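# Four arms uncover table objects and spread dust sheet flat

## Task

With the four arms mounted on one shared table (table centre at scene x = 0, y = 0, tabletop height z = 0.72 m), lift the dust sheet, which carries a foam knob at each of its four corners, off the objects it covers and lay it out flat on the table so that the whole sheet rests on the tabletop and no part of it lies over any object. Afterwards open the grippers and pull the arms away; the sheet only counts as placed if it stays that way with no robot holding it. The objects on the table must end where they started: any that is shifted, tilted or knocked over counts against the result, each one separately.

## Robot and tools

Robots and cameras. There are four identical i2rt Big YAM arms named arm1, arm2, arm3 and arm4, each bolted to the same table. Each has six revolute joints, a two-finger parallel gripper and a wrist camera (arm1_cam_wrist to arm4_cam_wrist). With joints 1 and 6 at zero and the hand level and pointing ahead, that camera rides on top of the hand looking toward the fingertips. Two fixed room cameras, cam_high and cam_room_a, view the scene. Reach is roughly 1.0 m from each arm's joint 1 axis.

Frames. Everything is expressed in one scene frame whose origin lies on the floor with +z up; the table centre is at x = 0, y = 0 and its surface at z = 0.72 m. "hand" means the point halfway between the fingertips; its z axis runs along the fingers and the fingers separate along its y axis. Each arm's foot pose is real but never printed.

execute_actions. Argument "actions" is a list holding either one action or nothing (empty list = just report state and images). The action is an object keyed by arm name; under each name sits "joints", an object of absolute joint targets (not offsets), each a single number: joint1_rad (-2.879 to 2.879, base yaw, positive = counter-clockwise seen from above, 0 = unfold toward where the foot faces), joint2_rad (0 to 3.141, shoulder, 0 = upper arm back and near level, increasing lifts it up then forward), joint3_rad (0 to 3.019, elbow, 0 = folded, increasing opens), joint4_rad (-1.692 to 1.57, hand pitch, positive tips fingers up), joint5_rad (-1.57 to 1.57, sideways hand swing, positive toward the arm's right), joint6_rad (-2.094 to 2.094, hand roll, positive clockwise viewed from behind the hand), all in radians; gripper_m (0 to 0.093) is the fingertip gap in metres. Any subset of arms and keys may be given; all named motions begin at once and may finish at different moments. An arm or joint left out can keep pushing toward its earlier target. Optional "cameras" lists camera names to return (omitted, null or ["all"] = every camera, [] = none); a bad name or out-of-range value rejects the whole call and nothing moves. Because joints move at different rates, the hand can sweep a wide arc between postures.

wait: "seconds" from 0 to 10; commands nothing new and returns the same report as an empty action. zoom_image: "camera" plus "region" [x0, y0, x1, y1] in pixels of that camera's most recent full image, origin at top-left, no larger than 504 by 504. read_manual: optional "section", only "licences", returns licence text and moves nothing. finished_scene: "scene" is the integer of the scene being closed; irreversible, and the result reports success. Stop only once the sheet is placed, released and the arms are clear.

Results. Each result gives per-robot state plus one image per requested camera, ordered as the "pictures" line lists them. joint_positions shows actual joint values (gripper_m is the sum of the two finger slides). Tolerances for reaching a target: joint1 ±0.045, joint2 ±0.14, joint3 ±0.09, joint4 ±0.055, joint5 ±0.03, joint6 ±0.035, gripper ±0.003. joint_status explains how each commanded motion ended: "off_target" = settled short and may still be pushing; "contact_stop" or "time_out" = target abandoned and joint holds where it stopped, except a timed-out joint may keep a target up to 0.375, 0.375, 0.113, 0.225, 0.075, 0.3 rad (joints 1 to 6) away and keep pushing, moving on if freed; "not_followed" = a built-in self/inter-arm clearance check withheld that arm's joint targets (a line "joint command not followed" with a "cause:" appears; gripper targets still run), and the arm may retry them on later actions; "limit_stop_at_motor_heat" = halted by overheating, so resend the target. on_its_own lists what the call did not command; its "held at" value is the target held, not the position. Joint torques are listed per arm joint in order, with offsets, scaling and noise, nonzero even in free air. To relieve a pushing joint, command its reported position; tiny target changes may not move a joint, and a joint carrying load may sag.

Cautions. The arms do not halt on contact and can press hard; sustained pushing heats motors (MOTOR HOT warns from 85 °C; at 100 °C an OVER-TEMPERATURE FAULT makes that arm go limp and drop). A hard squeeze between two robots fails the run and a strong collision may too; the clearance check ignores fingers, gripper housings and wrist cameras and may act late, and no line reports robot-robot contact. A held or loose object touching a robot does not count as such contact. Knocking a rigid object off the work area fails the task (cloth does not count). Avoid drops, slips, slams and hard pushes. Loose items may occasionally be nudged by outside disturbances. Arms act independently, and between calls every arm holds its last command.

Each tool is called after "Call:" by a JSON object that holds its "fn" and its "kwargs".

## Session

Call:
{"fn": "execute_actions", "kwargs": {"actions": []}}

Scene clock: 0.00 s.
Joint torques (N m, as the arm reports them, + toward a larger angle): no reading
Motor temperatures (°C, as the motors report them): arm1=[25 26 24 24 25 24] | arm2=[26 24 25 26 25 25] | arm3=[24 24 25 25 25 25] | arm4=[26 24 24 26 24 24]
arm1.joint_positions: joint1_rad=-0.031 joint2_rad=+0.386 joint3_rad=+1.356 joint4_rad=-1.270 joint5_rad=-0.248 joint6_rad=+0.559 gripper_m=+0.094
arm1.joint_status: not commanded
arm1.hand: x=+0.2624 y=+0.5401 z=+1.3695 quat_wxyz=(-0.536, -0.714, -0.365, +0.263) (m; scene frame)
arm2.joint_positions: joint1_rad=+0.126 joint2_rad=+0.508 joint3_rad=+1.465 joint4_rad=-1.374 joint5_rad=+0.168 joint6_rad=+0.667 gripper_m=+0.094
arm2.joint_status: not commanded
arm2.hand: x=-0.4039 y=+0.5885 z=+1.3839 quat_wxyz=(-0.503, -0.706, -0.449, +0.218) (m; scene frame)
arm3.joint_positions: joint1_rad=-0.396 joint2_rad=+0.597 joint3_rad=+1.615 joint4_rad=-1.291 joint5_rad=+0.190 joint6_rad=+0.682 gripper_m=+0.095
arm3.joint_status: not commanded
arm3.hand: x=-0.3548 y=-0.5764 z=+1.4416 quat_wxyz=(-0.474, +0.029, -0.797, -0.374) (m; scene frame)
arm4.joint_positions: joint1_rad=-0.166 joint2_rad=+0.348 joint3_rad=+1.532 joint4_rad=-1.343 joint5_rad=+0.246 joint6_rad=+0.384 gripper_m=+0.094
arm4.joint_status: not commanded
arm4.hand: x=+0.2683 y=-0.7244 z=+1.4397 quat_wxyz=(-0.451, +0.339, -0.675, -0.475) (m; scene frame)
pictures: arm1_cam_wrist, arm2_cam_wrist, arm3_cam_wrist, arm4_cam_wrist, cam_high, cam_room_a
Images, in order (width x height): arm1_cam_wrist 672x504, arm2_cam_wrist 672x504, arm3_cam_wrist 672x504, arm4_cam_wrist 672x504, cam_high 672x504, cam_room_a 672x504.

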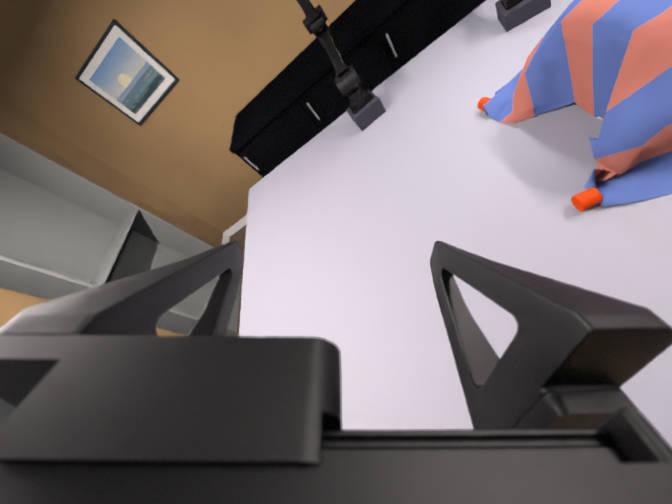

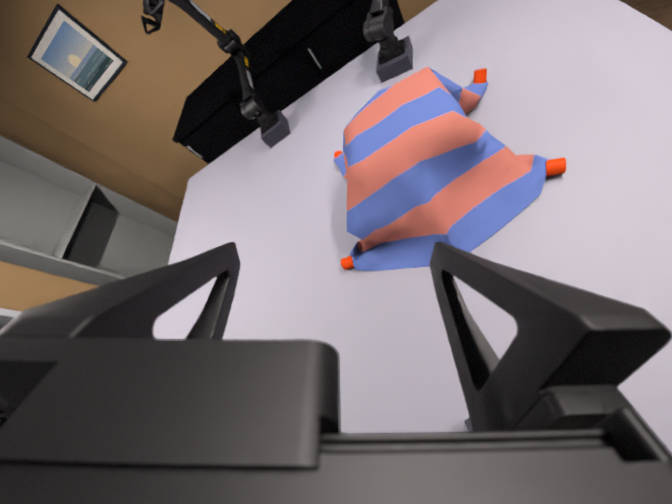

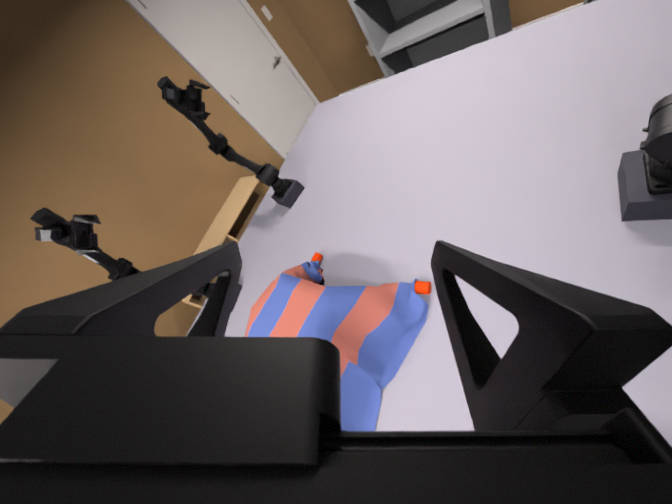

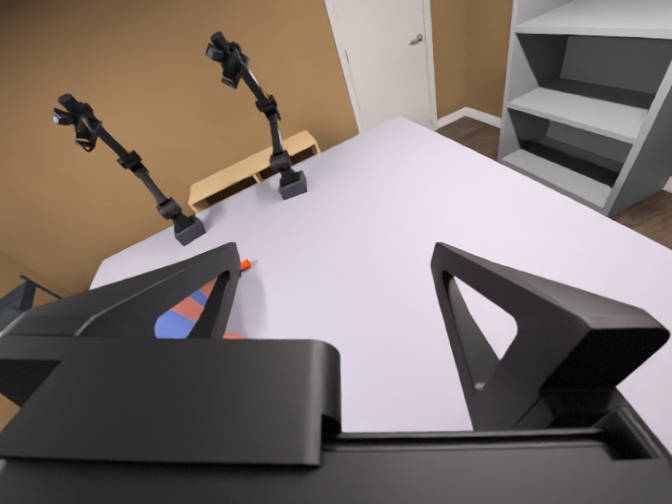

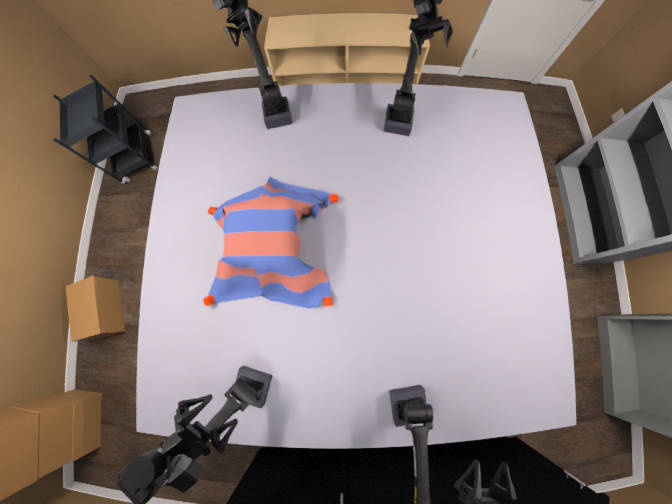

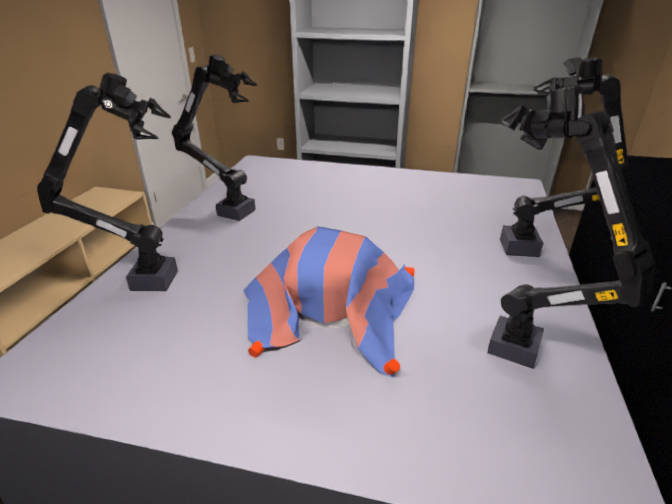

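Call:
{"fn": "execute_actions", "kwargs": {"actions": [{"arm1":{"joints":{"joint1_rad":-0.506,"joint2_rad":1.897,"joint3_rad":1.468,"joint4_rad":-1.14,"joint5_rad":0,"joint6_rad":0}},"arm2":{"joints":{"joint1_rad":-0.733,"joint2_rad":2.11,"joint3_rad":1.81,"joint4_rad":-1.27,"joint5_rad":0,"joint6_rad":0}},"arm3":{"joints":{"joint1_rad":0.796,"joint2_rad":1.7,"joint3_rad":1.185,"joint4_rad":-1.054,"joint5_rad":0,"joint6_rad":0}},"arm4":{"joints":{"joint1_rad":0.505,"joint2_rad":2.056,"joint3_rad":1.72,"joint4_rad":-1.236,"joint5_rad":0,"joint6_rad":0}}}]}}

Scene clock: 44.30 s.
Joint torques (N m, as the arm reports them, + toward a larger angle): arm1=[ -0.71 -16.17   9.54   0.23   0.12  -0.07] | arm2=[  1.43 -21.38  12.01   1.04  -0.04  -0.14] | arm3=[  1.63 -12.31   8.89   0.45   0.02  -0.02] | arm4=[ -1.03 -19.26   7.66   0.86  -0.19  -0.08]
Motor temperatures (°C, as the motors report them): arm1=[25 26 27 24 25 24] | arm2=[26 25 27 26 25 25] | arm3=[24 24 28 25 25 25] | arm4=[26 25 26 26 24 24]
arm1.joint_positions: joint1_rad=-0.495 joint2_rad=+1.878 joint3_rad=+1.465 joint4_rad=-1.144 joint5_rad=-0.002 joint6_rad=+0.008 gripper_m=+0.094
arm1.joint_status: all done
arm1.hand: x=-0.1013 y=+0.2684 z=+0.8587 quat_wxyz=(-0.005, -0.911, -0.413, +0.002) (m; scene frame)
arm2.joint_positions: joint1_rad=-0.742 joint2_rad=+2.081 joint3_rad=+1.791 joint4_rad=-1.271 joint5_rad=-0.001 joint6_rad=+0.014 gripper_m=+0.094
arm2.joint_status: all done
arm2.hand: x=-0.7508 y=+0.2071 z=+0.8689 quat_wxyz=(-0.004, -0.871, -0.492, +0.003) (m; scene frame)
arm3.joint_positions: joint1_rad=+0.802 joint2_rad=+1.689 joint3_rad=+1.172 joint4_rad=-1.059 joint5_rad=+0.000 joint6_rad=+0.009 gripper_m=+0.095
arm3.joint_status: all done
arm3.hand: x=-0.7306 y=-0.2975 z=+0.8483 quat_wxyz=(+0.004, +0.865, -0.502, +0.000) (m; scene frame)
arm4.joint_positions: joint1_rad=+0.502 joint2_rad=+2.060 joint3_rad=+1.710 joint4_rad=-1.241 joint5_rad=+0.002 joint6_rad=+0.011 gripper_m=+0.094
arm4.joint_status: all done
arm4.hand: x=-0.1320 y=-0.2876 z=+0.8599 quat_wxyz=(-0.002, +0.887, -0.462, +0.008) (m; scene frame)
pictures: arm1_cam_wrist, arm2_cam_wrist, arm3_cam_wrist, arm4_cam_wrist, cam_high, cam_room_a
Images, in order (width x height): arm1_cam_wrist 672x504, arm2_cam_wrist 672x504, arm3_cam_wrist 672x504, arm4_cam_wrist 672x504, cam_high 672x504, cam_room_a 672x504.

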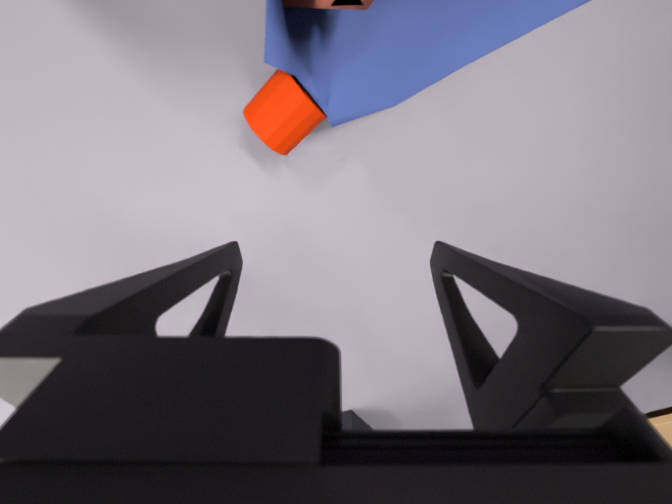

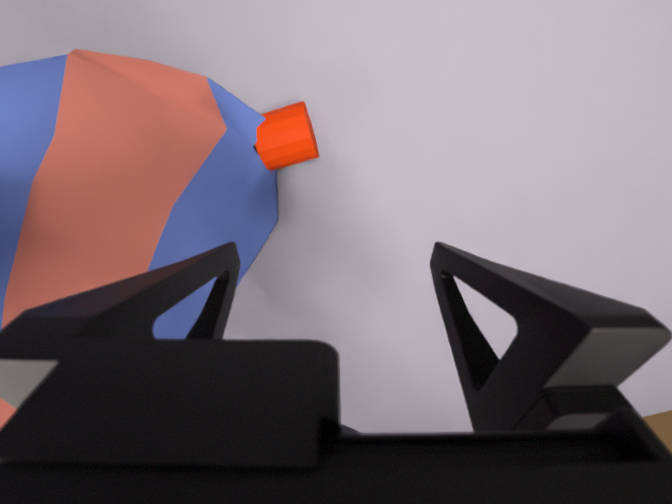

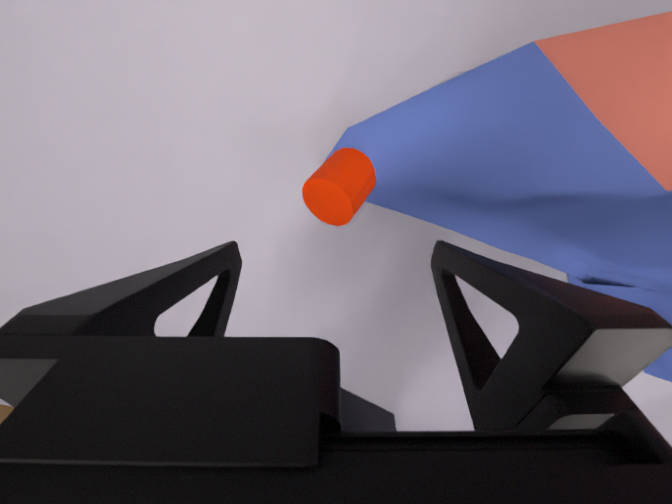

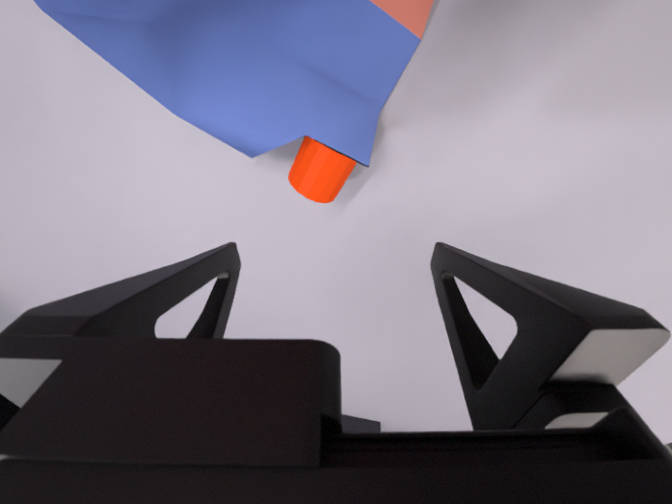

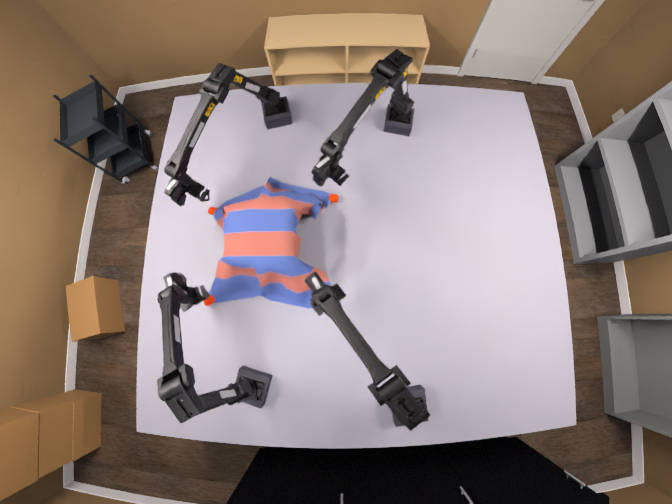

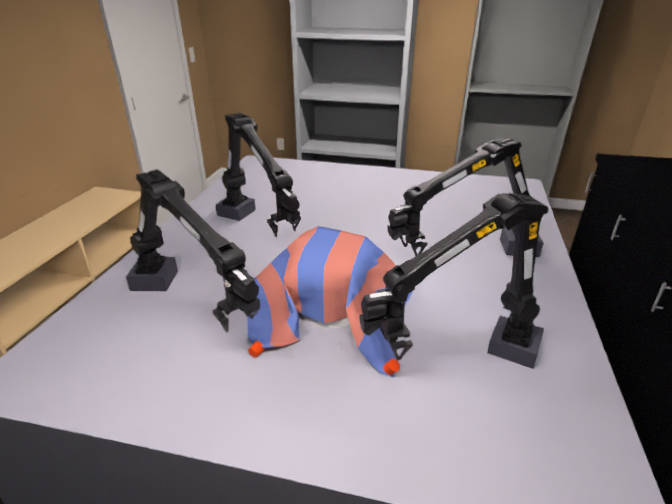

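Call:
{"fn": "execute_actions", "kwargs": {"actions": [{"arm1":{"joints":{"joint1_rad":-0.42,"joint2_rad":2.09,"joint3_rad":1.583,"joint4_rad":-1.08,"joint6_rad":0.75}},"arm2":{"joints":{"joint1_rad":-0.68,"joint2_rad":2.25,"joint3_rad":1.87,"joint4_rad":-1.197,"joint6_rad":1.25}},"arm3":{"joints":{"joint2_rad":1.755,"joint3_rad":1.07,"joint4_rad":-0.883,"joint6_rad":0.6}},"arm4":{"joints":{"joint1_rad":0.525,"joint2_rad":2.12,"joint3_rad":1.65,"joint4_rad":-1.103,"joint6_rad":0.35}}}], "cameras": ["arm1_cam_wrist","arm2_cam_wrist","arm3_cam_wrist","arm4_cam_wrist"]}}

Scene clock: 66.37 s.
Joint torques (N m, as the arm reports them, + toward a larger angle): arm1=[ -0.84 -19.14  11.26  -0.07   0.18   0.09] | arm2=[  0.25 -23.95  12.34   1.35   0.05   0.14] | arm3=[  2.03 -12.26   7.61   0.79   0.05   0.12] | arm4=[ -0.21 -19.22   6.59   1.3   -0.16   0.14]
Motor temperatures (°C, as the motors report them): arm1=[25 28 28 24 25 24] | arm2=[26 27 29 26 25 25] | arm3=[24 26 29 25 25 25] | arm4=[26 27 27 26 24 24]
arm1.joint_positions: joint1_rad=-0.418 joint2_rad=+2.087 joint3_rad=+1.545 joint4_rad=-1.086 joint5_rad=-0.001 joint6_rad=+0.742 gripper_m=+0.094
arm1.joint_status: all done
arm1.hand: x=-0.0831 y=+0.2200 z=+0.7713 quat_wxyz=(+0.020, -0.995, -0.098, -0.023) (m; scene frame)
arm2.joint_positions: joint1_rad=-0.673 joint2_rad=+2.233 joint3_rad=+1.843 joint4_rad=-1.210 joint5_rad=-0.001 joint6_rad=+1.235 gripper_m=+0.094
arm2.joint_status: all done
arm2.hand: x=-0.7208 y=+0.1686 z=+0.7920 quat_wxyz=(+0.013, -0.998, +0.062, -0.007) (m; scene frame)
arm3.joint_positions: joint1_rad=+0.802 joint2_rad=+1.754 joint3_rad=+1.061 joint4_rad=-0.896 joint5_rad=+0.000 joint6_rad=+0.591 gripper_m=+0.095
arm3.joint_status: all done
arm3.hand: x=-0.7221 y=-0.3130 z=+0.7851 quat_wxyz=(+0.005, +0.684, -0.729, +0.008) (m; scene frame)
arm4.joint_positions: joint1_rad=+0.512 joint2_rad=+2.125 joint3_rad=+1.651 joint4_rad=-1.120 joint5_rad=+0.002 joint6_rad=+0.339 gripper_m=+0.094
arm4.joint_status: all done
arm4.hand: x=-0.1366 y=-0.2911 z=+0.8004 quat_wxyz=(-0.003, +0.803, -0.596, +0.009) (m; scene frame)
pictures: arm1_cam_wrist, arm2_cam_wrist, arm3_cam_wrist, arm4_cam_wrist
Images, in order (width x height): arm1_cam_wrist 672x504, arm2_cam_wrist 672x504, arm3_cam_wrist 672x504, arm4_cam_wrist 672x504.

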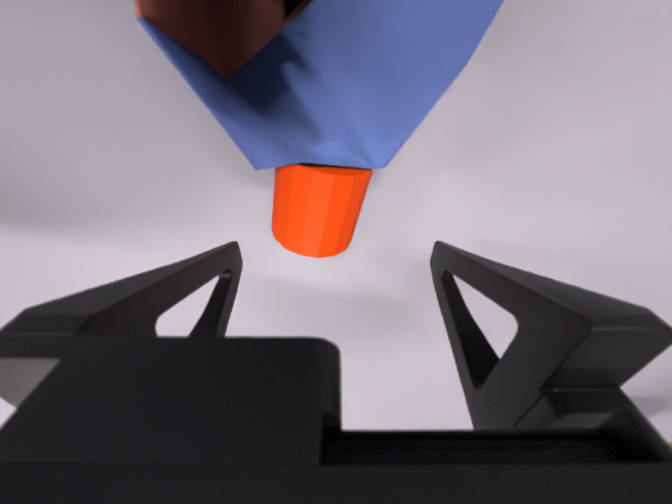

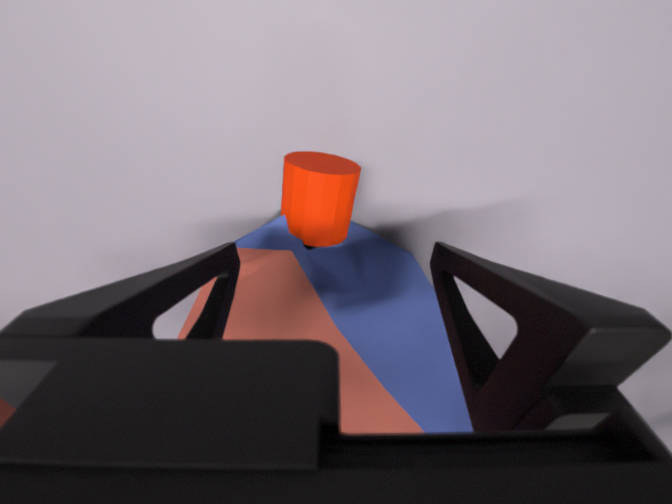

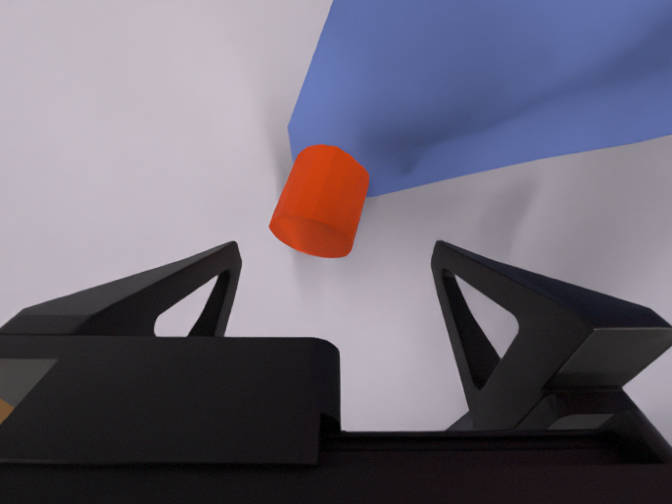

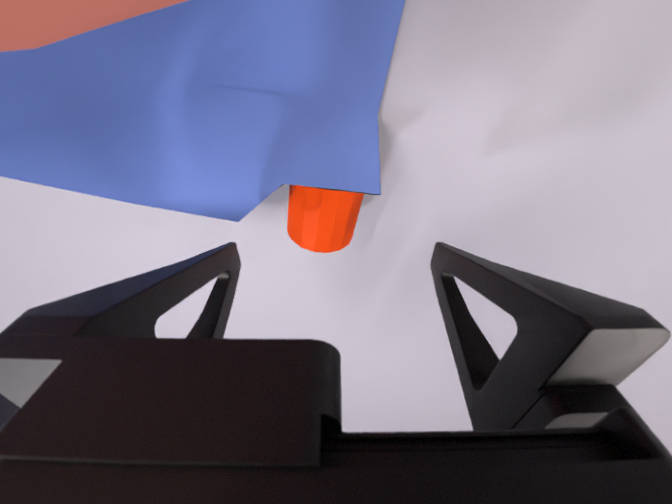

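Call:
{"fn": "execute_actions", "kwargs": {"actions": [{"arm1":{"joints":{"joint1_rad":-0.435,"joint2_rad":2.15,"joint4_rad":-0.98}},"arm2":{"joints":{"joint1_rad":-0.70,"joint2_rad":2.325,"joint4_rad":-1.11}},"arm3":{"joints":{"joint1_rad":0.815,"joint2_rad":1.86,"joint4_rad":-0.77}},"arm4":{"joints":{"joint2_rad":2.222,"joint4_rad":-1.02}}}], "cameras": ["arm1_cam_wrist","arm2_cam_wrist","arm3_cam_wrist","arm4_cam_wrist"]}}

Scene clock: 77.77 s.
Joint torques (N m, as the arm reports them, + toward a larger angle): arm1=[ -2.15 -17.6   11.67   0.36   0.1    0.09] | arm2=[  0.4  -22.69  12.2    1.56   0.05   0.14] | arm3=[  3.1  -14.92   6.89   0.73   0.05   0.15] | arm4=[ -0.26 -18.65   6.25   1.21   0.04   0.12]
Motor temperatures (°C, as the motors report them): arm1=[25 28 29 24 25 24] | arm2=[26 28 29 26 25 25] | arm3=[24 26 29 25 25 25] | arm4=[26 27 27 26 24 24]
arm1.joint_positions: joint1_rad=-0.418 joint2_rad=+2.115 joint3_rad=+1.545 joint4_rad=-0.993 joint5_rad=-0.001 joint6_rad=+0.742 gripper_m=+0.094
arm1.joint_status: all done
arm1.hand: x=-0.0939 y=+0.2051 z=+0.7548 quat_wxyz=(-0.004, -0.995, -0.098, -0.001) (m; scene frame)
arm2.joint_positions: joint1_rad=-0.695 joint2_rad=+2.290 joint3_rad=+1.843 joint4_rad=-1.126 joint5_rad=-0.001 joint6_rad=+1.236 gripper_m=+0.094
arm2.joint_status: all done
arm2.hand: x=-0.7393 y=+0.1647 z=+0.7553 quat_wxyz=(+0.001, -0.997, +0.073, -0.002) (m; scene frame)
arm3.joint_positions: joint1_rad=+0.809 joint2_rad=+1.859 joint3_rad=+1.061 joint4_rad=-0.784 joint5_rad=+0.000 joint6_rad=+0.592 gripper_m=+0.095
arm3.joint_status: all done
arm3.hand: x=-0.7308 y=-0.3045 z=+0.7396 quat_wxyz=(+0.004, +0.686, -0.727, +0.004) (m; scene frame)
arm4.joint_positions: joint1_rad=+0.514 joint2_rad=+2.211 joint3_rad=+1.651 joint4_rad=-1.035 joint5_rad=-0.003 joint6_rad=+0.340 gripper_m=+0.094
arm4.joint_status: all done
arm4.hand: x=-0.1422 y=-0.2861 z=+0.7487 quat_wxyz=(+0.000, +0.803, -0.596, +0.009) (m; scene frame)
pictures: arm1_cam_wrist, arm2_cam_wrist, arm3_cam_wrist, arm4_cam_wrist
Images, in order (width x height): arm1_cam_wrist 672x504, arm2_cam_wrist 672x504, arm3_cam_wrist 672x504, arm4_cam_wrist 672x504.

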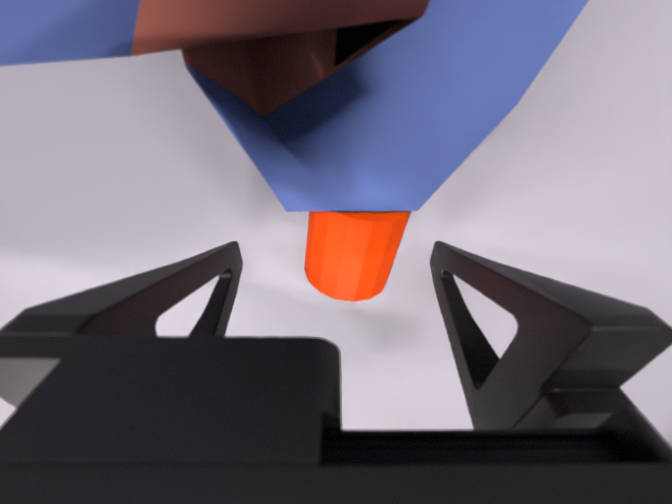

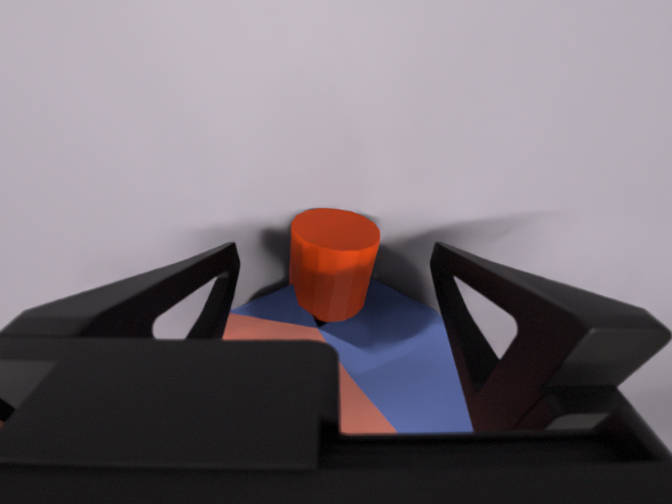

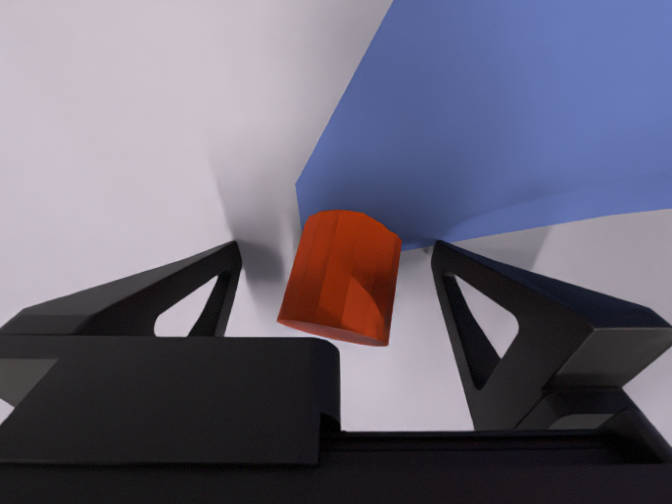

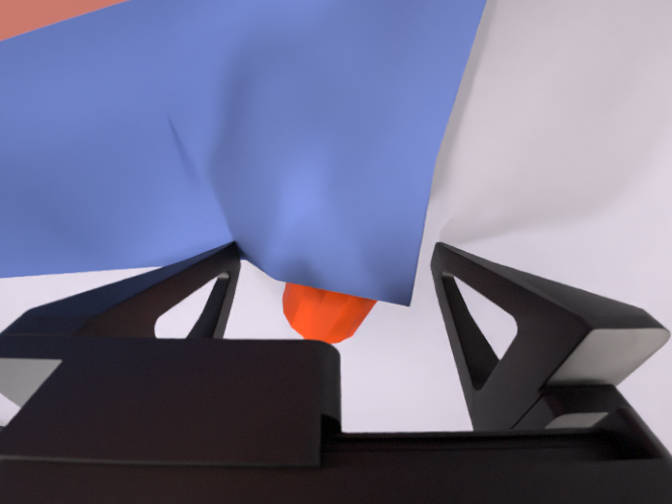

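Pull back arms 3 and 4 about 2 cm; lower 1 and 2.

Call:
{"fn": "execute_actions", "kwargs": {"actions": [{"arm1":{"joints":{"joint2_rad":2.185}},"arm2":{"joints":{"joint2_rad":2.36,"joint4_rad":-1.08}},"arm3":{"joints":{"joint1_rad":0.835,"joint4_rad":-0.835}},"arm4":{"joints":{"joint2_rad":2.245,"joint4_rad":-1.11}}}], "cameras": ["arm1_cam_wrist","arm2_cam_wrist","arm3_cam_wrist","arm4_cam_wrist"]}}

Scene clock: 82.43 s.
Joint torques (N m, as the arm reports them, + toward a larger angle): arm1=[ -1.45 -17.64  11.35   0.05   0.14   0.13] | arm2=[  0.39 -22.16  12.05   1.58   0.05   0.14] | arm3=[  2.22 -13.94   6.96  -0.25   0.02   0.13] | arm4=[ -0.35 -17.04   6.16  -0.29   0.04   0.1 ]
Motor temperatures (°C, as the motors report them): arm1=[25 28 30 24 25 24] | arm2=[26 28 29 26 25 25] | arm3=[24 26 29 25 25 25] | arm4=[26 27 27 26 24 24]
arm1.joint_positions: joint1_rad=-0.420 joint2_rad=+2.140 joint3_rad=+1.547 joint4_rad=-0.990 joint5_rad=-0.002 joint6_rad=+0.745 gripper_m=+0.094
arm1.joint_status: all done
arm1.hand: x=-0.0933 y=+0.2079 z=+0.7411 quat_wxyz=(+0.003, -0.995, -0.095, -0.008) (m; scene frame)
arm2.joint_positions: joint1_rad=-0.695 joint2_rad=+2.316 joint3_rad=+1.843 joint4_rad=-1.097 joint5_rad=-0.001 joint6_rad=+1.236 gripper_m=+0.094
arm2.joint_status: all done
arm2.hand: x=-0.7404 y=+0.1625 z=+0.7385 quat_wxyz=(-0.001, -0.997, +0.073, -0.002) (m; scene frame)
arm3.joint_positions: joint1_rad=+0.833 joint2_rad=+1.859 joint3_rad=+1.061 joint4_rad=-0.823 joint5_rad=+0.000 joint6_rad=+0.592 gripper_m=+0.095
arm3.joint_status: all done
arm3.hand: x=-0.7352 y=-0.3183 z=+0.7399 quat_wxyz=(+0.008, +0.695, -0.719, +0.023) (m; scene frame)
arm4.joint_positions: joint1_rad=+0.514 joint2_rad=+2.213 joint3_rad=+1.651 joint4_rad=-1.089 joint5_rad=-0.003 joint6_rad=+0.342 gripper_m=+0.094
arm4.joint_status: all done
arm4.hand: x=-0.1342 y=-0.2971 z=+0.7482 quat_wxyz=(+0.008, +0.802, -0.596, +0.036) (m; scene frame)
pictures: arm1_cam_wrist, arm2_cam_wrist, arm3_cam_wrist, arm4_cam_wrist
Images, in order (width x height): arm1_cam_wrist 672x504, arm2_cam_wrist 672x504, arm3_cam_wrist 672x504, arm4_cam_wrist 672x504.

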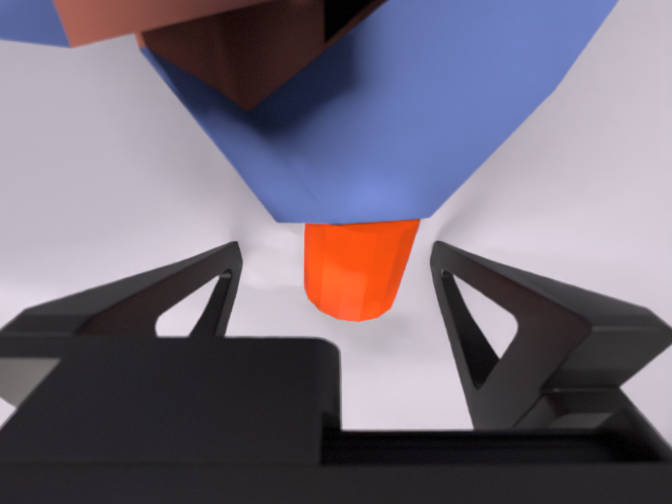

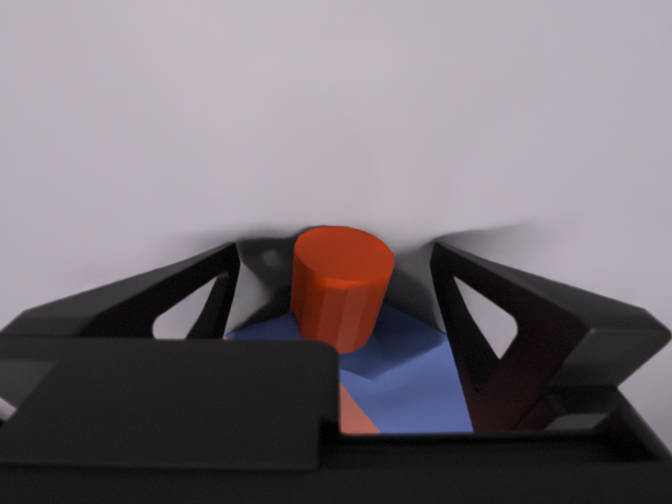

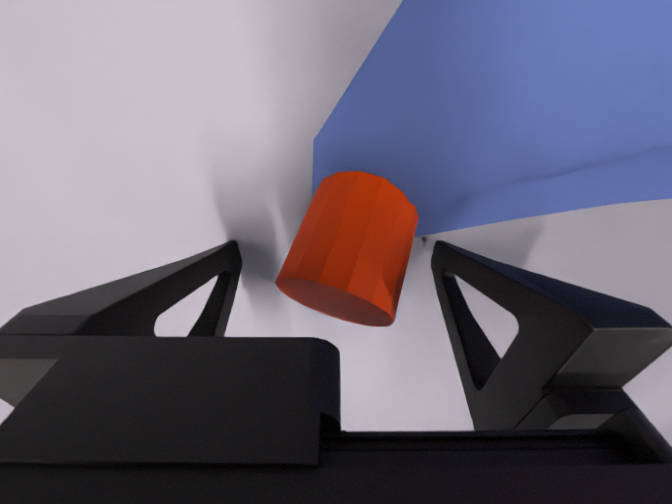

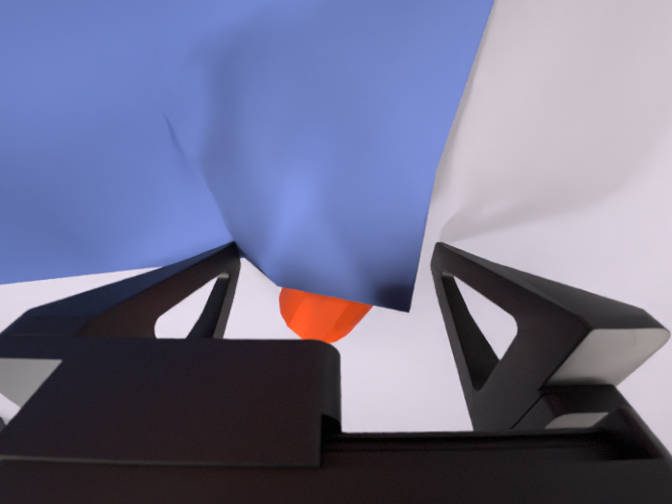

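Call:
{"fn": "execute_actions", "kwargs": {"actions": [{"arm2":{"joints":{"joint1_rad":-0.665}},"arm4":{"joints":{"joint2_rad":2.27}}}], "cameras": []}}

Call:
{"fn": "execute_actions", "kwargs": {"actions": [{"arm1":{"joints":{"gripper_m":0.02}},"arm2":{"joints":{"gripper_m":0.02}},"arm3":{"joints":{"gripper_m":0.02}},"arm4":{"joints":{"gripper_m":0.02}}}], "cameras": []}}

Call:
{"fn": "execute_actions", "kwargs": {"actions": [{"arm1":{"joints":{"joint2_rad":1.95,"joint3_rad":1.56,"joint4_rad":-1.18}},"arm2":{"joints":{"joint1_rad":-0.72,"joint2_rad":2.14,"joint3_rad":1.87,"joint4_rad":-1.3}},"arm3":{"joints":{"joint1_rad":0.86,"joint2_rad":1.66,"joint3_rad":1.15,"joint4_rad":-1.06}},"arm4":{"joints":{"joint2_rad":2.02,"joint3_rad":1.66,"joint4_rad":-1.21}}}]}}

Scene clock: 99.30 s.
Joint torques (N m, as the arm reports them, + toward a larger angle): arm1=[ -1.79 -16.07  11.32   0.36   0.15   0.1 ] | arm2=[  1.14 -22.18  12.02   1.59   0.05   0.14] | arm3=[  2.32 -14.29   7.08  -0.37   0.03   0.16] | arm4=[ -0.51 -15.55   6.17  -0.3    0.04   0.11]
Motor temperatures (°C, as the motors report them): arm1=[25 29 30 24 25 24] | arm2=[26 28 29 26 25 25] | arm3=[24 26 29 25 25 25] | arm4=[26 27 27 26 24 24]
arm1.joint_positions: joint1_rad=-0.420 joint2_rad=+2.140 joint3_rad=+1.547 joint4_rad=-0.990 joint5_rad=-0.002 joint6_rad=+0.745 gripper_m=+0.094
arm1.joint_status: not commanded
arm1.hand: x=-0.0933 y=+0.2079 z=+0.7411 quat_wxyz=(+0.003, -0.995, -0.095, -0.008) (m; scene frame)
arm2.joint_positions: joint1_rad=-0.668 joint2_rad=+2.316 joint3_rad=+1.843 joint4_rad=-1.097 joint5_rad=-0.001 joint6_rad=+1.236 gripper_m=+0.094
arm2.joint_status: all done
arm2.hand: x=-0.7245 y=+0.1544 z=+0.7386 quat_wxyz=(-0.001, -0.998, +0.060, -0.002) (m; scene frame)
arm3.joint_positions: joint1_rad=+0.833 joint2_rad=+1.859 joint3_rad=+1.061 joint4_rad=-0.823 joint5_rad=+0.000 joint6_rad=+0.592 gripper_m=+0.095
arm3.joint_status: not commanded
arm3.hand: x=-0.7352 y=-0.3183 z=+0.7399 quat_wxyz=(+0.008, +0.695, -0.719, +0.023) (m; scene frame)
arm4.joint_positions: joint1_rad=+0.514 joint2_rad=+2.215 joint3_rad=+1.651 joint4_rad=-1.089 joint5_rad=-0.003 joint6_rad=+0.342 gripper_m=+0.094
arm4.joint_status: all done
arm4.hand: x=-0.1340 y=-0.2974 z=+0.7468 quat_wxyz=(+0.008, +0.802, -0.596, +0.037) (m; scene frame)
pictures: none
No camera images: the call's "cameras" was empty. Leave "cameras" out to get every camera's image.

Scene clock: 99.97 s.
Joint torques (N m, as the arm reports them, + toward a larger angle): arm1=[ -1.65 -17.36  11.27   0.37   0.1    0.07] | arm2=[  0.97 -22.15  12.03   1.56   0.05   0.13] | arm3=[  2.68 -14.32   7.02  -0.45   0.06   0.12] | arm4=[ -0.68 -15.64   6.17  -0.25   0.13   0.11]
Motor temperatures (°C, as the motors report them): arm1=[25 29 30 24 25 24] | arm2=[26 28 29 26 25 25] | arm3=[24 27 29 25 25 25] | arm4=[26 27 27 26 24 24]
arm1.joint_positions: joint1_rad=-0.421 joint2_rad=+2.140 joint3_rad=+1.547 joint4_rad=-0.990 joint5_rad=-0.001 joint6_rad=+0.745 gripper_m=+0.039
arm1.joint_status: gripper_m off_target (ended at +0.039, target +0.020)
arm1.hand: x=-0.0936 y=+0.2082 z=+0.7407 quat_wxyz=(+0.004, -0.995, -0.095, -0.008) (m; scene frame)
arm2.joint_positions: joint1_rad=-0.668 joint2_rad=+2.316 joint3_rad=+1.843 joint4_rad=-1.096 joint5_rad=-0.001 joint6_rad=+1.237 gripper_m=+0.038
arm2.joint_status: gripper_m off_target (ended at +0.038, target +0.020)
arm2.hand: x=-0.7246 y=+0.1542 z=+0.7386 quat_wxyz=(-0.001, -0.998, +0.061, -0.001) (m; scene frame)
arm3.joint_positions: joint1_rad=+0.833 joint2_rad=+1.859 joint3_rad=+1.061 joint4_rad=-0.823 joint5_rad=+0.000 joint6_rad=+0.593 gripper_m=+0.040
arm3.joint_status: gripper_m off_target (ended at +0.040, target +0.020)
arm3.hand: x=-0.7352 y=-0.3183 z=+0.7399 quat_wxyz=(+0.008, +0.694, -0.719, +0.023) (m; scene frame)
arm4.joint_positions: joint1_rad=+0.519 joint2_rad=+2.216 joint3_rad=+1.651 joint4_rad=-1.089 joint5_rad=-0.005 joint6_rad=+0.342 gripper_m=+0.049
arm4.joint_status: gripper_m off_target (ended at +0.049, target +0.020)
arm4.hand: x=-0.1364 y=-0.2997 z=+0.7461 quat_wxyz=(+0.010, +0.803, -0.595, +0.038) (m; scene frame)
pictures: none
No camera images: the call's "cameras" was empty. Leave "cameras" out to get every camera's image.

Scene clock: 101.20 s.
Joint torques (N m, as the arm reports them, + toward a larger angle): arm1=[ -2.89 -16.95  10.41  -0.43   0.21   0.08] | arm2=[  1.14 -21.8   12.84   0.29   0.05   0.12] | arm3=[  2.99 -10.84   9.81  -0.37   0.05   0.12] | arm4=[ -0.64 -17.68   7.64   0.23   0.01   0.08]
Motor temperatures (°C, as the motors report them): arm1=[25 29 30 24 25 24] | arm2=[26 28 29 26 25 25] | arm3=[24 27 29 25 25 25] | arm4=[26 27 27 26 24 24]
arm1.joint_positions: joint1_rad=-0.421 joint2_rad=+1.927 joint3_rad=+1.547 joint4_rad=-1.168 joint5_rad=+0.000 joint6_rad=+0.745 gripper_m=+0.039
arm1.joint_status: all done
arm1.hand: x=-0.0835 y=+0.2238 z=+0.8614 quat_wxyz=(-0.009, -0.995, -0.095, +0.004) (m; scene frame)
arm2.joint_positions: joint1_rad=-0.724 joint2_rad=+2.111 joint3_rad=+1.843 joint4_rad=-1.286 joint5_rad=-0.001 joint6_rad=+1.238 gripper_m=+0.038
arm2.joint_status: all done
arm2.hand: x=-0.7473 y=+0.1906 z=+0.8693 quat_wxyz=(-0.008, -0.996, +0.089, +0.002) (m; scene frame)
arm3.joint_positions: joint1_rad=+0.858 joint2_rad=+1.643 joint3_rad=+1.126 joint4_rad=-1.048 joint5_rad=+0.000 joint6_rad=+0.593 gripper_m=+0.040
arm3.joint_status: all done
arm3.hand: x=-0.7446 y=-0.3228 z=+0.8535 quat_wxyz=(+0.002, +0.703, -0.711, -0.005) (m; scene frame)
arm4.joint_positions: joint1_rad=+0.519 joint2_rad=+2.010 joint3_rad=+1.651 joint4_rad=-1.197 joint5_rad=-0.002 joint6_rad=+0.343 gripper_m=+0.049
arm4.joint_status: all done
arm4.hand: x=-0.1363 y=-0.3009 z=+0.8677 quat_wxyz=(-0.006, +0.804, -0.595, -0.009) (m; scene frame)
pictures: arm1_cam_wrist, arm2_cam_wrist, arm3_cam_wrist, arm4_cam_wrist, cam_high, cam_room_a
Images, in order (width x height): arm1_cam_wrist 672x504, arm2_cam_wrist 672x504, arm3_cam_wrist 672x504, arm4_cam_wrist 672x504, cam_high 672x504, cam_room_a 672x504.

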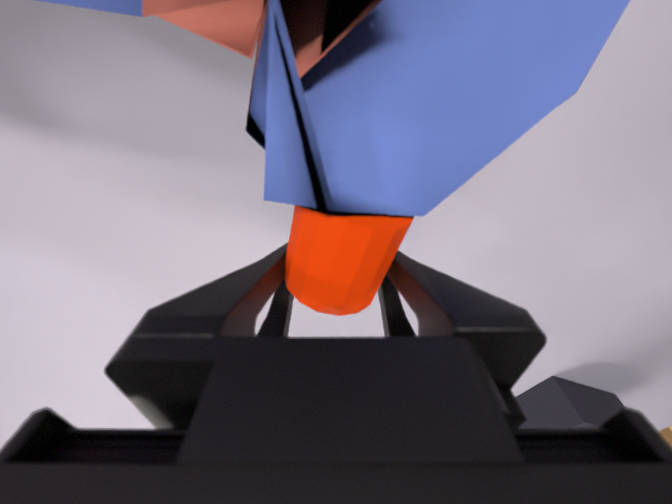

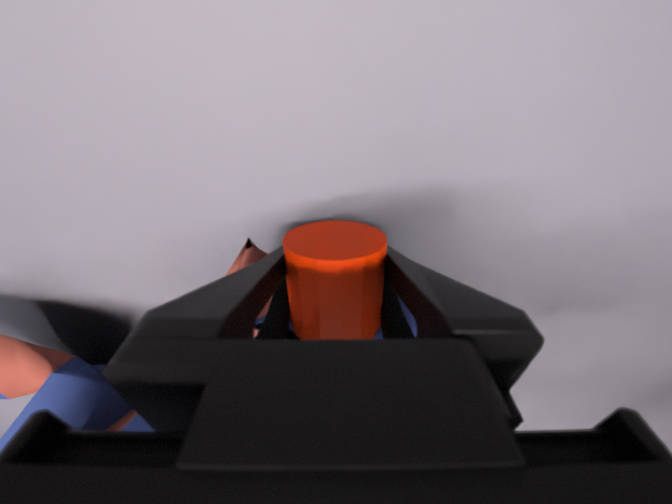

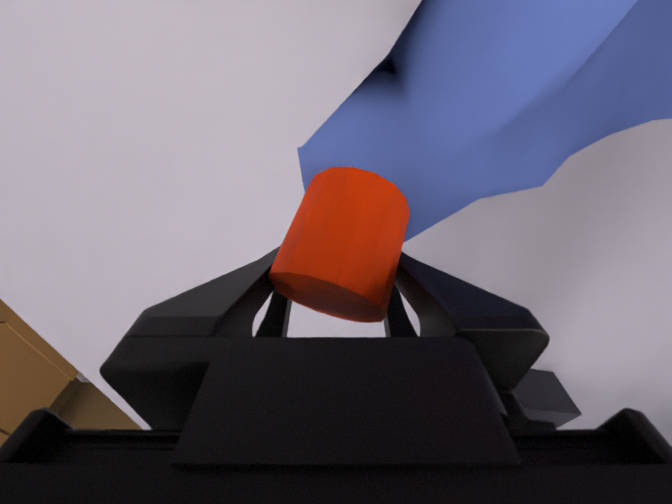

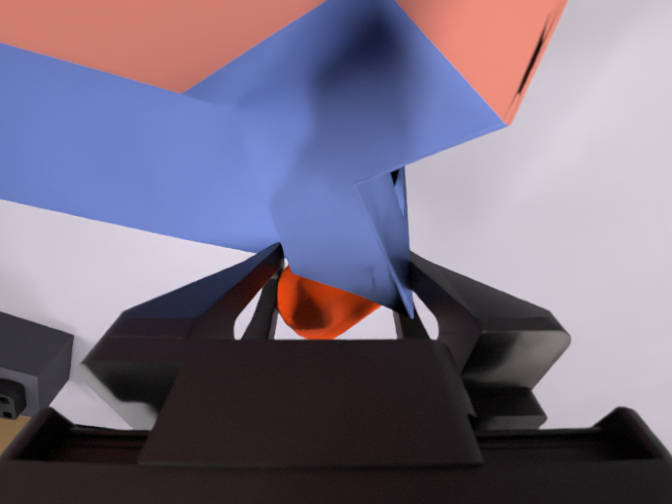

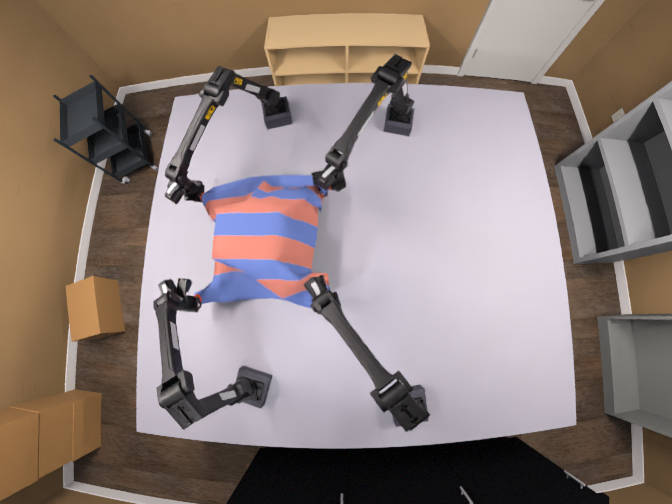

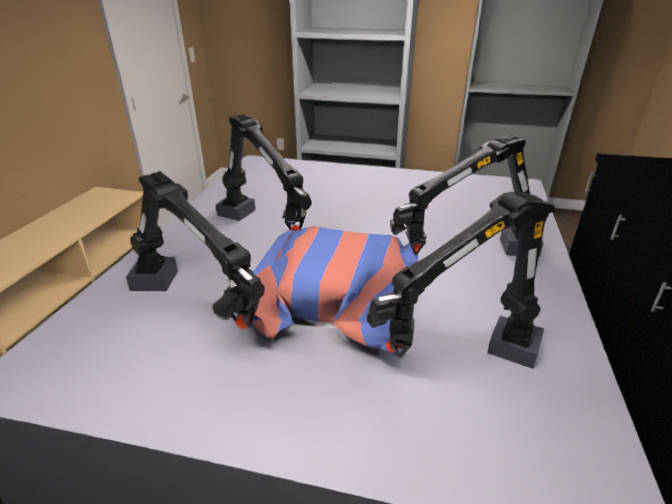

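Call:
{"fn": "execute_actions", "kwargs": {"actions": [{"arm1":{"joints":{"joint1_rad":-0.49,"joint2_rad":1.43,"joint3_rad":1.39,"joint4_rad":-1.02}},"arm2":{"joints":{"joint1_rad":-0.8,"joint2_rad":1.53,"joint3_rad":1.5,"joint4_rad":-1.03}},"arm3":{"joints":{"joint1_rad":0.934,"joint2_rad":1.11,"joint3_rad":1.13,"joint4_rad":-1.06}},"arm4":{"joints":{"joint2_rad":1.4,"joint3_rad":1.37,"joint4_rad":-1.02}}}], "cameras": ["cam_high","cam_room_a"]}}

Scene clock: 115.00 s.
Joint torques (N m, as the arm reports them, + toward a larger angle): arm1=[ -0.4  -12.27  11.79   1.15   0.12  -0.01] | arm2=[  0.92 -13.38  11.53   2.64   0.05   0.06] | arm3=[ 2.02 -6.94 10.95  0.79  0.05  0.07] | arm4=[ -0.63 -11.61   7.96   1.98   0.02   0.08]
Motor temperatures (°C, as the motors report them): arm1=[25 29 30 24 25 24] | arm2=[26 28 30 26 25 25] | arm3=[24 26 30 25 25 25] | arm4=[26 27 27 26 24 24]
arm1.joint_positions: joint1_rad=-0.490 joint2_rad=+1.416 joint3_rad=+1.381 joint4_rad=-1.033 joint5_rad=+0.000 joint6_rad=+0.745 gripper_m=+0.039
arm1.joint_status: all done
arm1.hand: x=-0.0858 y=+0.2844 z=+1.0735 quat_wxyz=(-0.180, -0.967, -0.058, +0.169) (m; scene frame)
arm2.joint_positions: joint1_rad=-0.803 joint2_rad=+1.507 joint3_rad=+1.504 joint4_rad=-1.045 joint5_rad=-0.001 joint6_rad=+1.239 gripper_m=+0.038
arm2.joint_status: all done
arm2.hand: x=-0.7485 y=+0.2812 z=+1.0944 quat_wxyz=(-0.232, -0.958, +0.125, +0.113) (m; scene frame)
arm3.joint_positions: joint1_rad=+0.935 joint2_rad=+1.099 joint3_rad=+1.117 joint4_rad=-1.050 joint5_rad=+0.001 joint6_rad=+0.597 gripper_m=+0.040
arm3.joint_status: all done
arm3.hand: x=-0.7517 y=-0.3679 z=+1.0795 quat_wxyz=(-0.039, +0.702, -0.660, -0.265) (m; scene frame)
arm4.joint_positions: joint1_rad=+0.519 joint2_rad=+1.405 joint3_rad=+1.373 joint4_rad=-1.029 joint5_rad=-0.002 joint6_rad=+0.343 gripper_m=+0.049
arm4.joint_status: all done
arm4.hand: x=-0.0909 y=-0.3654 z=+1.0917 quat_wxyz=(-0.077, +0.778, -0.574, -0.243) (m; scene frame)
pictures: cam_high, cam_room_a
Images, in order (width x height): cam_high 672x504, cam_room_a 672x504.

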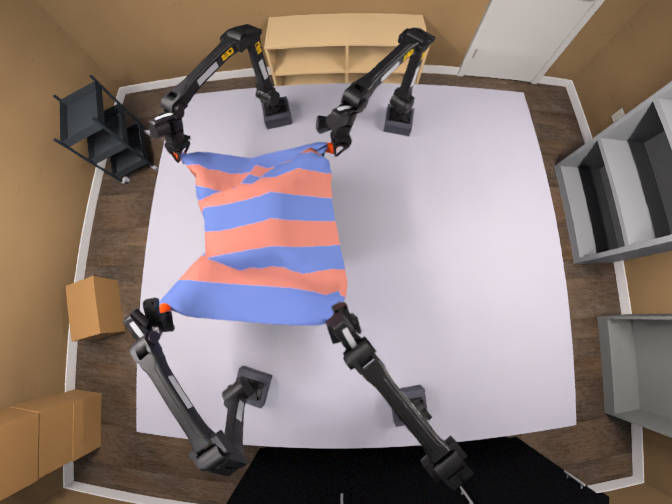

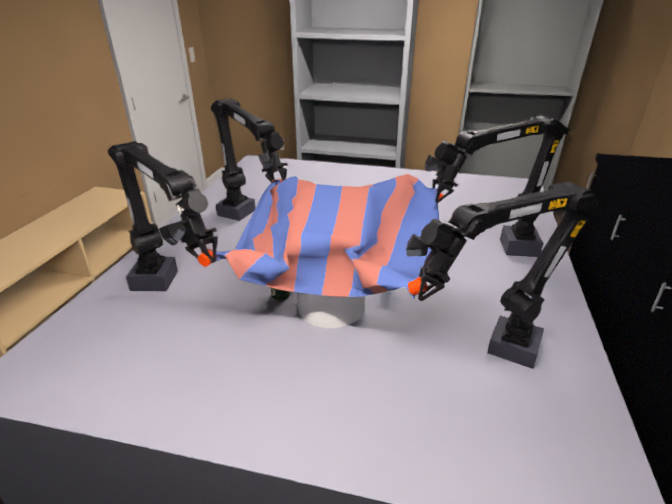

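Call:
{"fn": "execute_actions", "kwargs": {"actions": [{"arm1":{"joints":{"joint1_rad":-0.557,"joint2_rad":1.365,"joint3_rad":1.66,"joint4_rad":-1.337}},"arm2":{"joints":{"joint1_rad":-0.855,"joint2_rad":1.46,"joint3_rad":1.74,"joint4_rad":-1.337}},"arm3":{"joints":{"joint1_rad":1.014,"joint2_rad":1.065,"joint3_rad":1.42,"joint4_rad":-1.396}},"arm4":{"joints":{"joint1_rad":0.578,"joint2_rad":1.335,"joint3_rad":1.62,"joint4_rad":-1.34}}}], "cameras": ["cam_high","cam_room_a"]}}

Scene clock: 130.70 s.
Joint torques (N m, as the arm reports them, + toward a larger angle): arm1=[ -1.84 -11.6   14.99   0.27   0.24   0.06] | arm2=[  0.66 -13.41  14.83   1.09   0.08   0.04] | arm3=[ 2.48 -5.03 12.7   0.62 -0.05  0.07] | arm4=[ -0.87 -10.03  11.32   0.81   0.01   0.04]
Motor temperatures (°C, as the motors report them): arm1=[25 28 31 24 25 24] | arm2=[26 27 30 26 25 25] | arm3=[24 26 32 25 25 25] | arm4=[26 27 28 26 24 24]
arm1.joint_positions: joint1_rad=-0.545 joint2_rad=+1.362 joint3_rad=+1.608 joint4_rad=-1.325 joint5_rad=-0.003 joint6_rad=+0.743 gripper_m=+0.039
arm1.joint_status: all done
arm1.hand: x=-0.0841 y=+0.3288 z=+1.1789 quat_wxyz=(-0.172, -0.970, -0.033, +0.169) (m; scene frame)
arm2.joint_positions: joint1_rad=-0.852 joint2_rad=+1.452 joint3_rad=+1.701 joint4_rad=-1.319 joint5_rad=-0.001 joint6_rad=+1.242 gripper_m=+0.038
arm2.joint_status: all done
arm2.hand: x=-0.7491 y=+0.3277 z=+1.1885 quat_wxyz=(-0.220, -0.957, +0.150, +0.113) (m; scene frame)
arm3.joint_positions: joint1_rad=+1.012 joint2_rad=+1.058 joint3_rad=+1.382 joint4_rad=-1.384 joint5_rad=+0.002 joint6_rad=+0.598 gripper_m=+0.040
arm3.joint_status: all done
arm3.hand: x=-0.7481 y=-0.4184 z=+1.1857 quat_wxyz=(-0.028, +0.729, -0.636, -0.252) (m; scene frame)
arm4.joint_positions: joint1_rad=+0.575 joint2_rad=+1.336 joint3_rad=+1.571 joint4_rad=-1.321 joint5_rad=-0.002 joint6_rad=+0.347 gripper_m=+0.049
arm4.joint_status: all done
arm4.hand: x=-0.0875 y=-0.4171 z=+1.1885 quat_wxyz=(-0.067, +0.795, -0.555, -0.234) (m; scene frame)
pictures: cam_high, cam_room_a
Images, in order (width x height): cam_high 672x504, cam_room_a 672x504.

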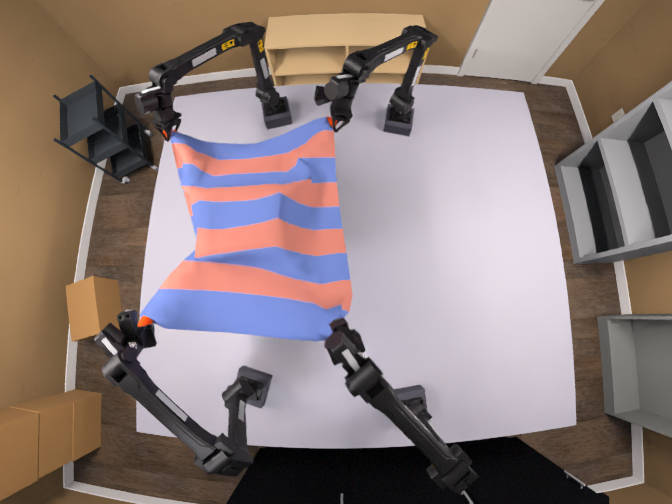

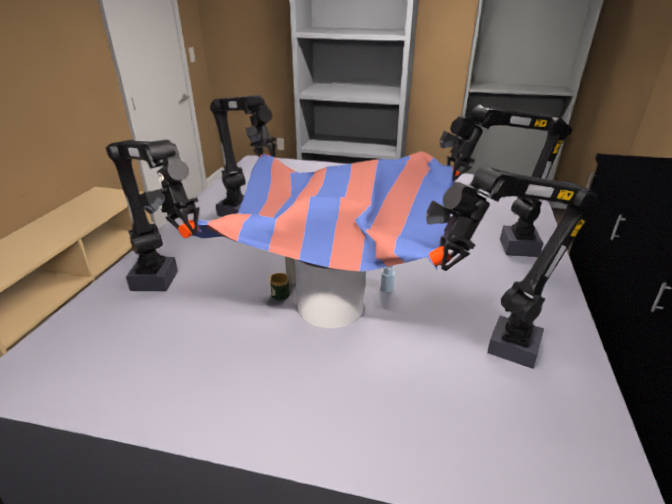

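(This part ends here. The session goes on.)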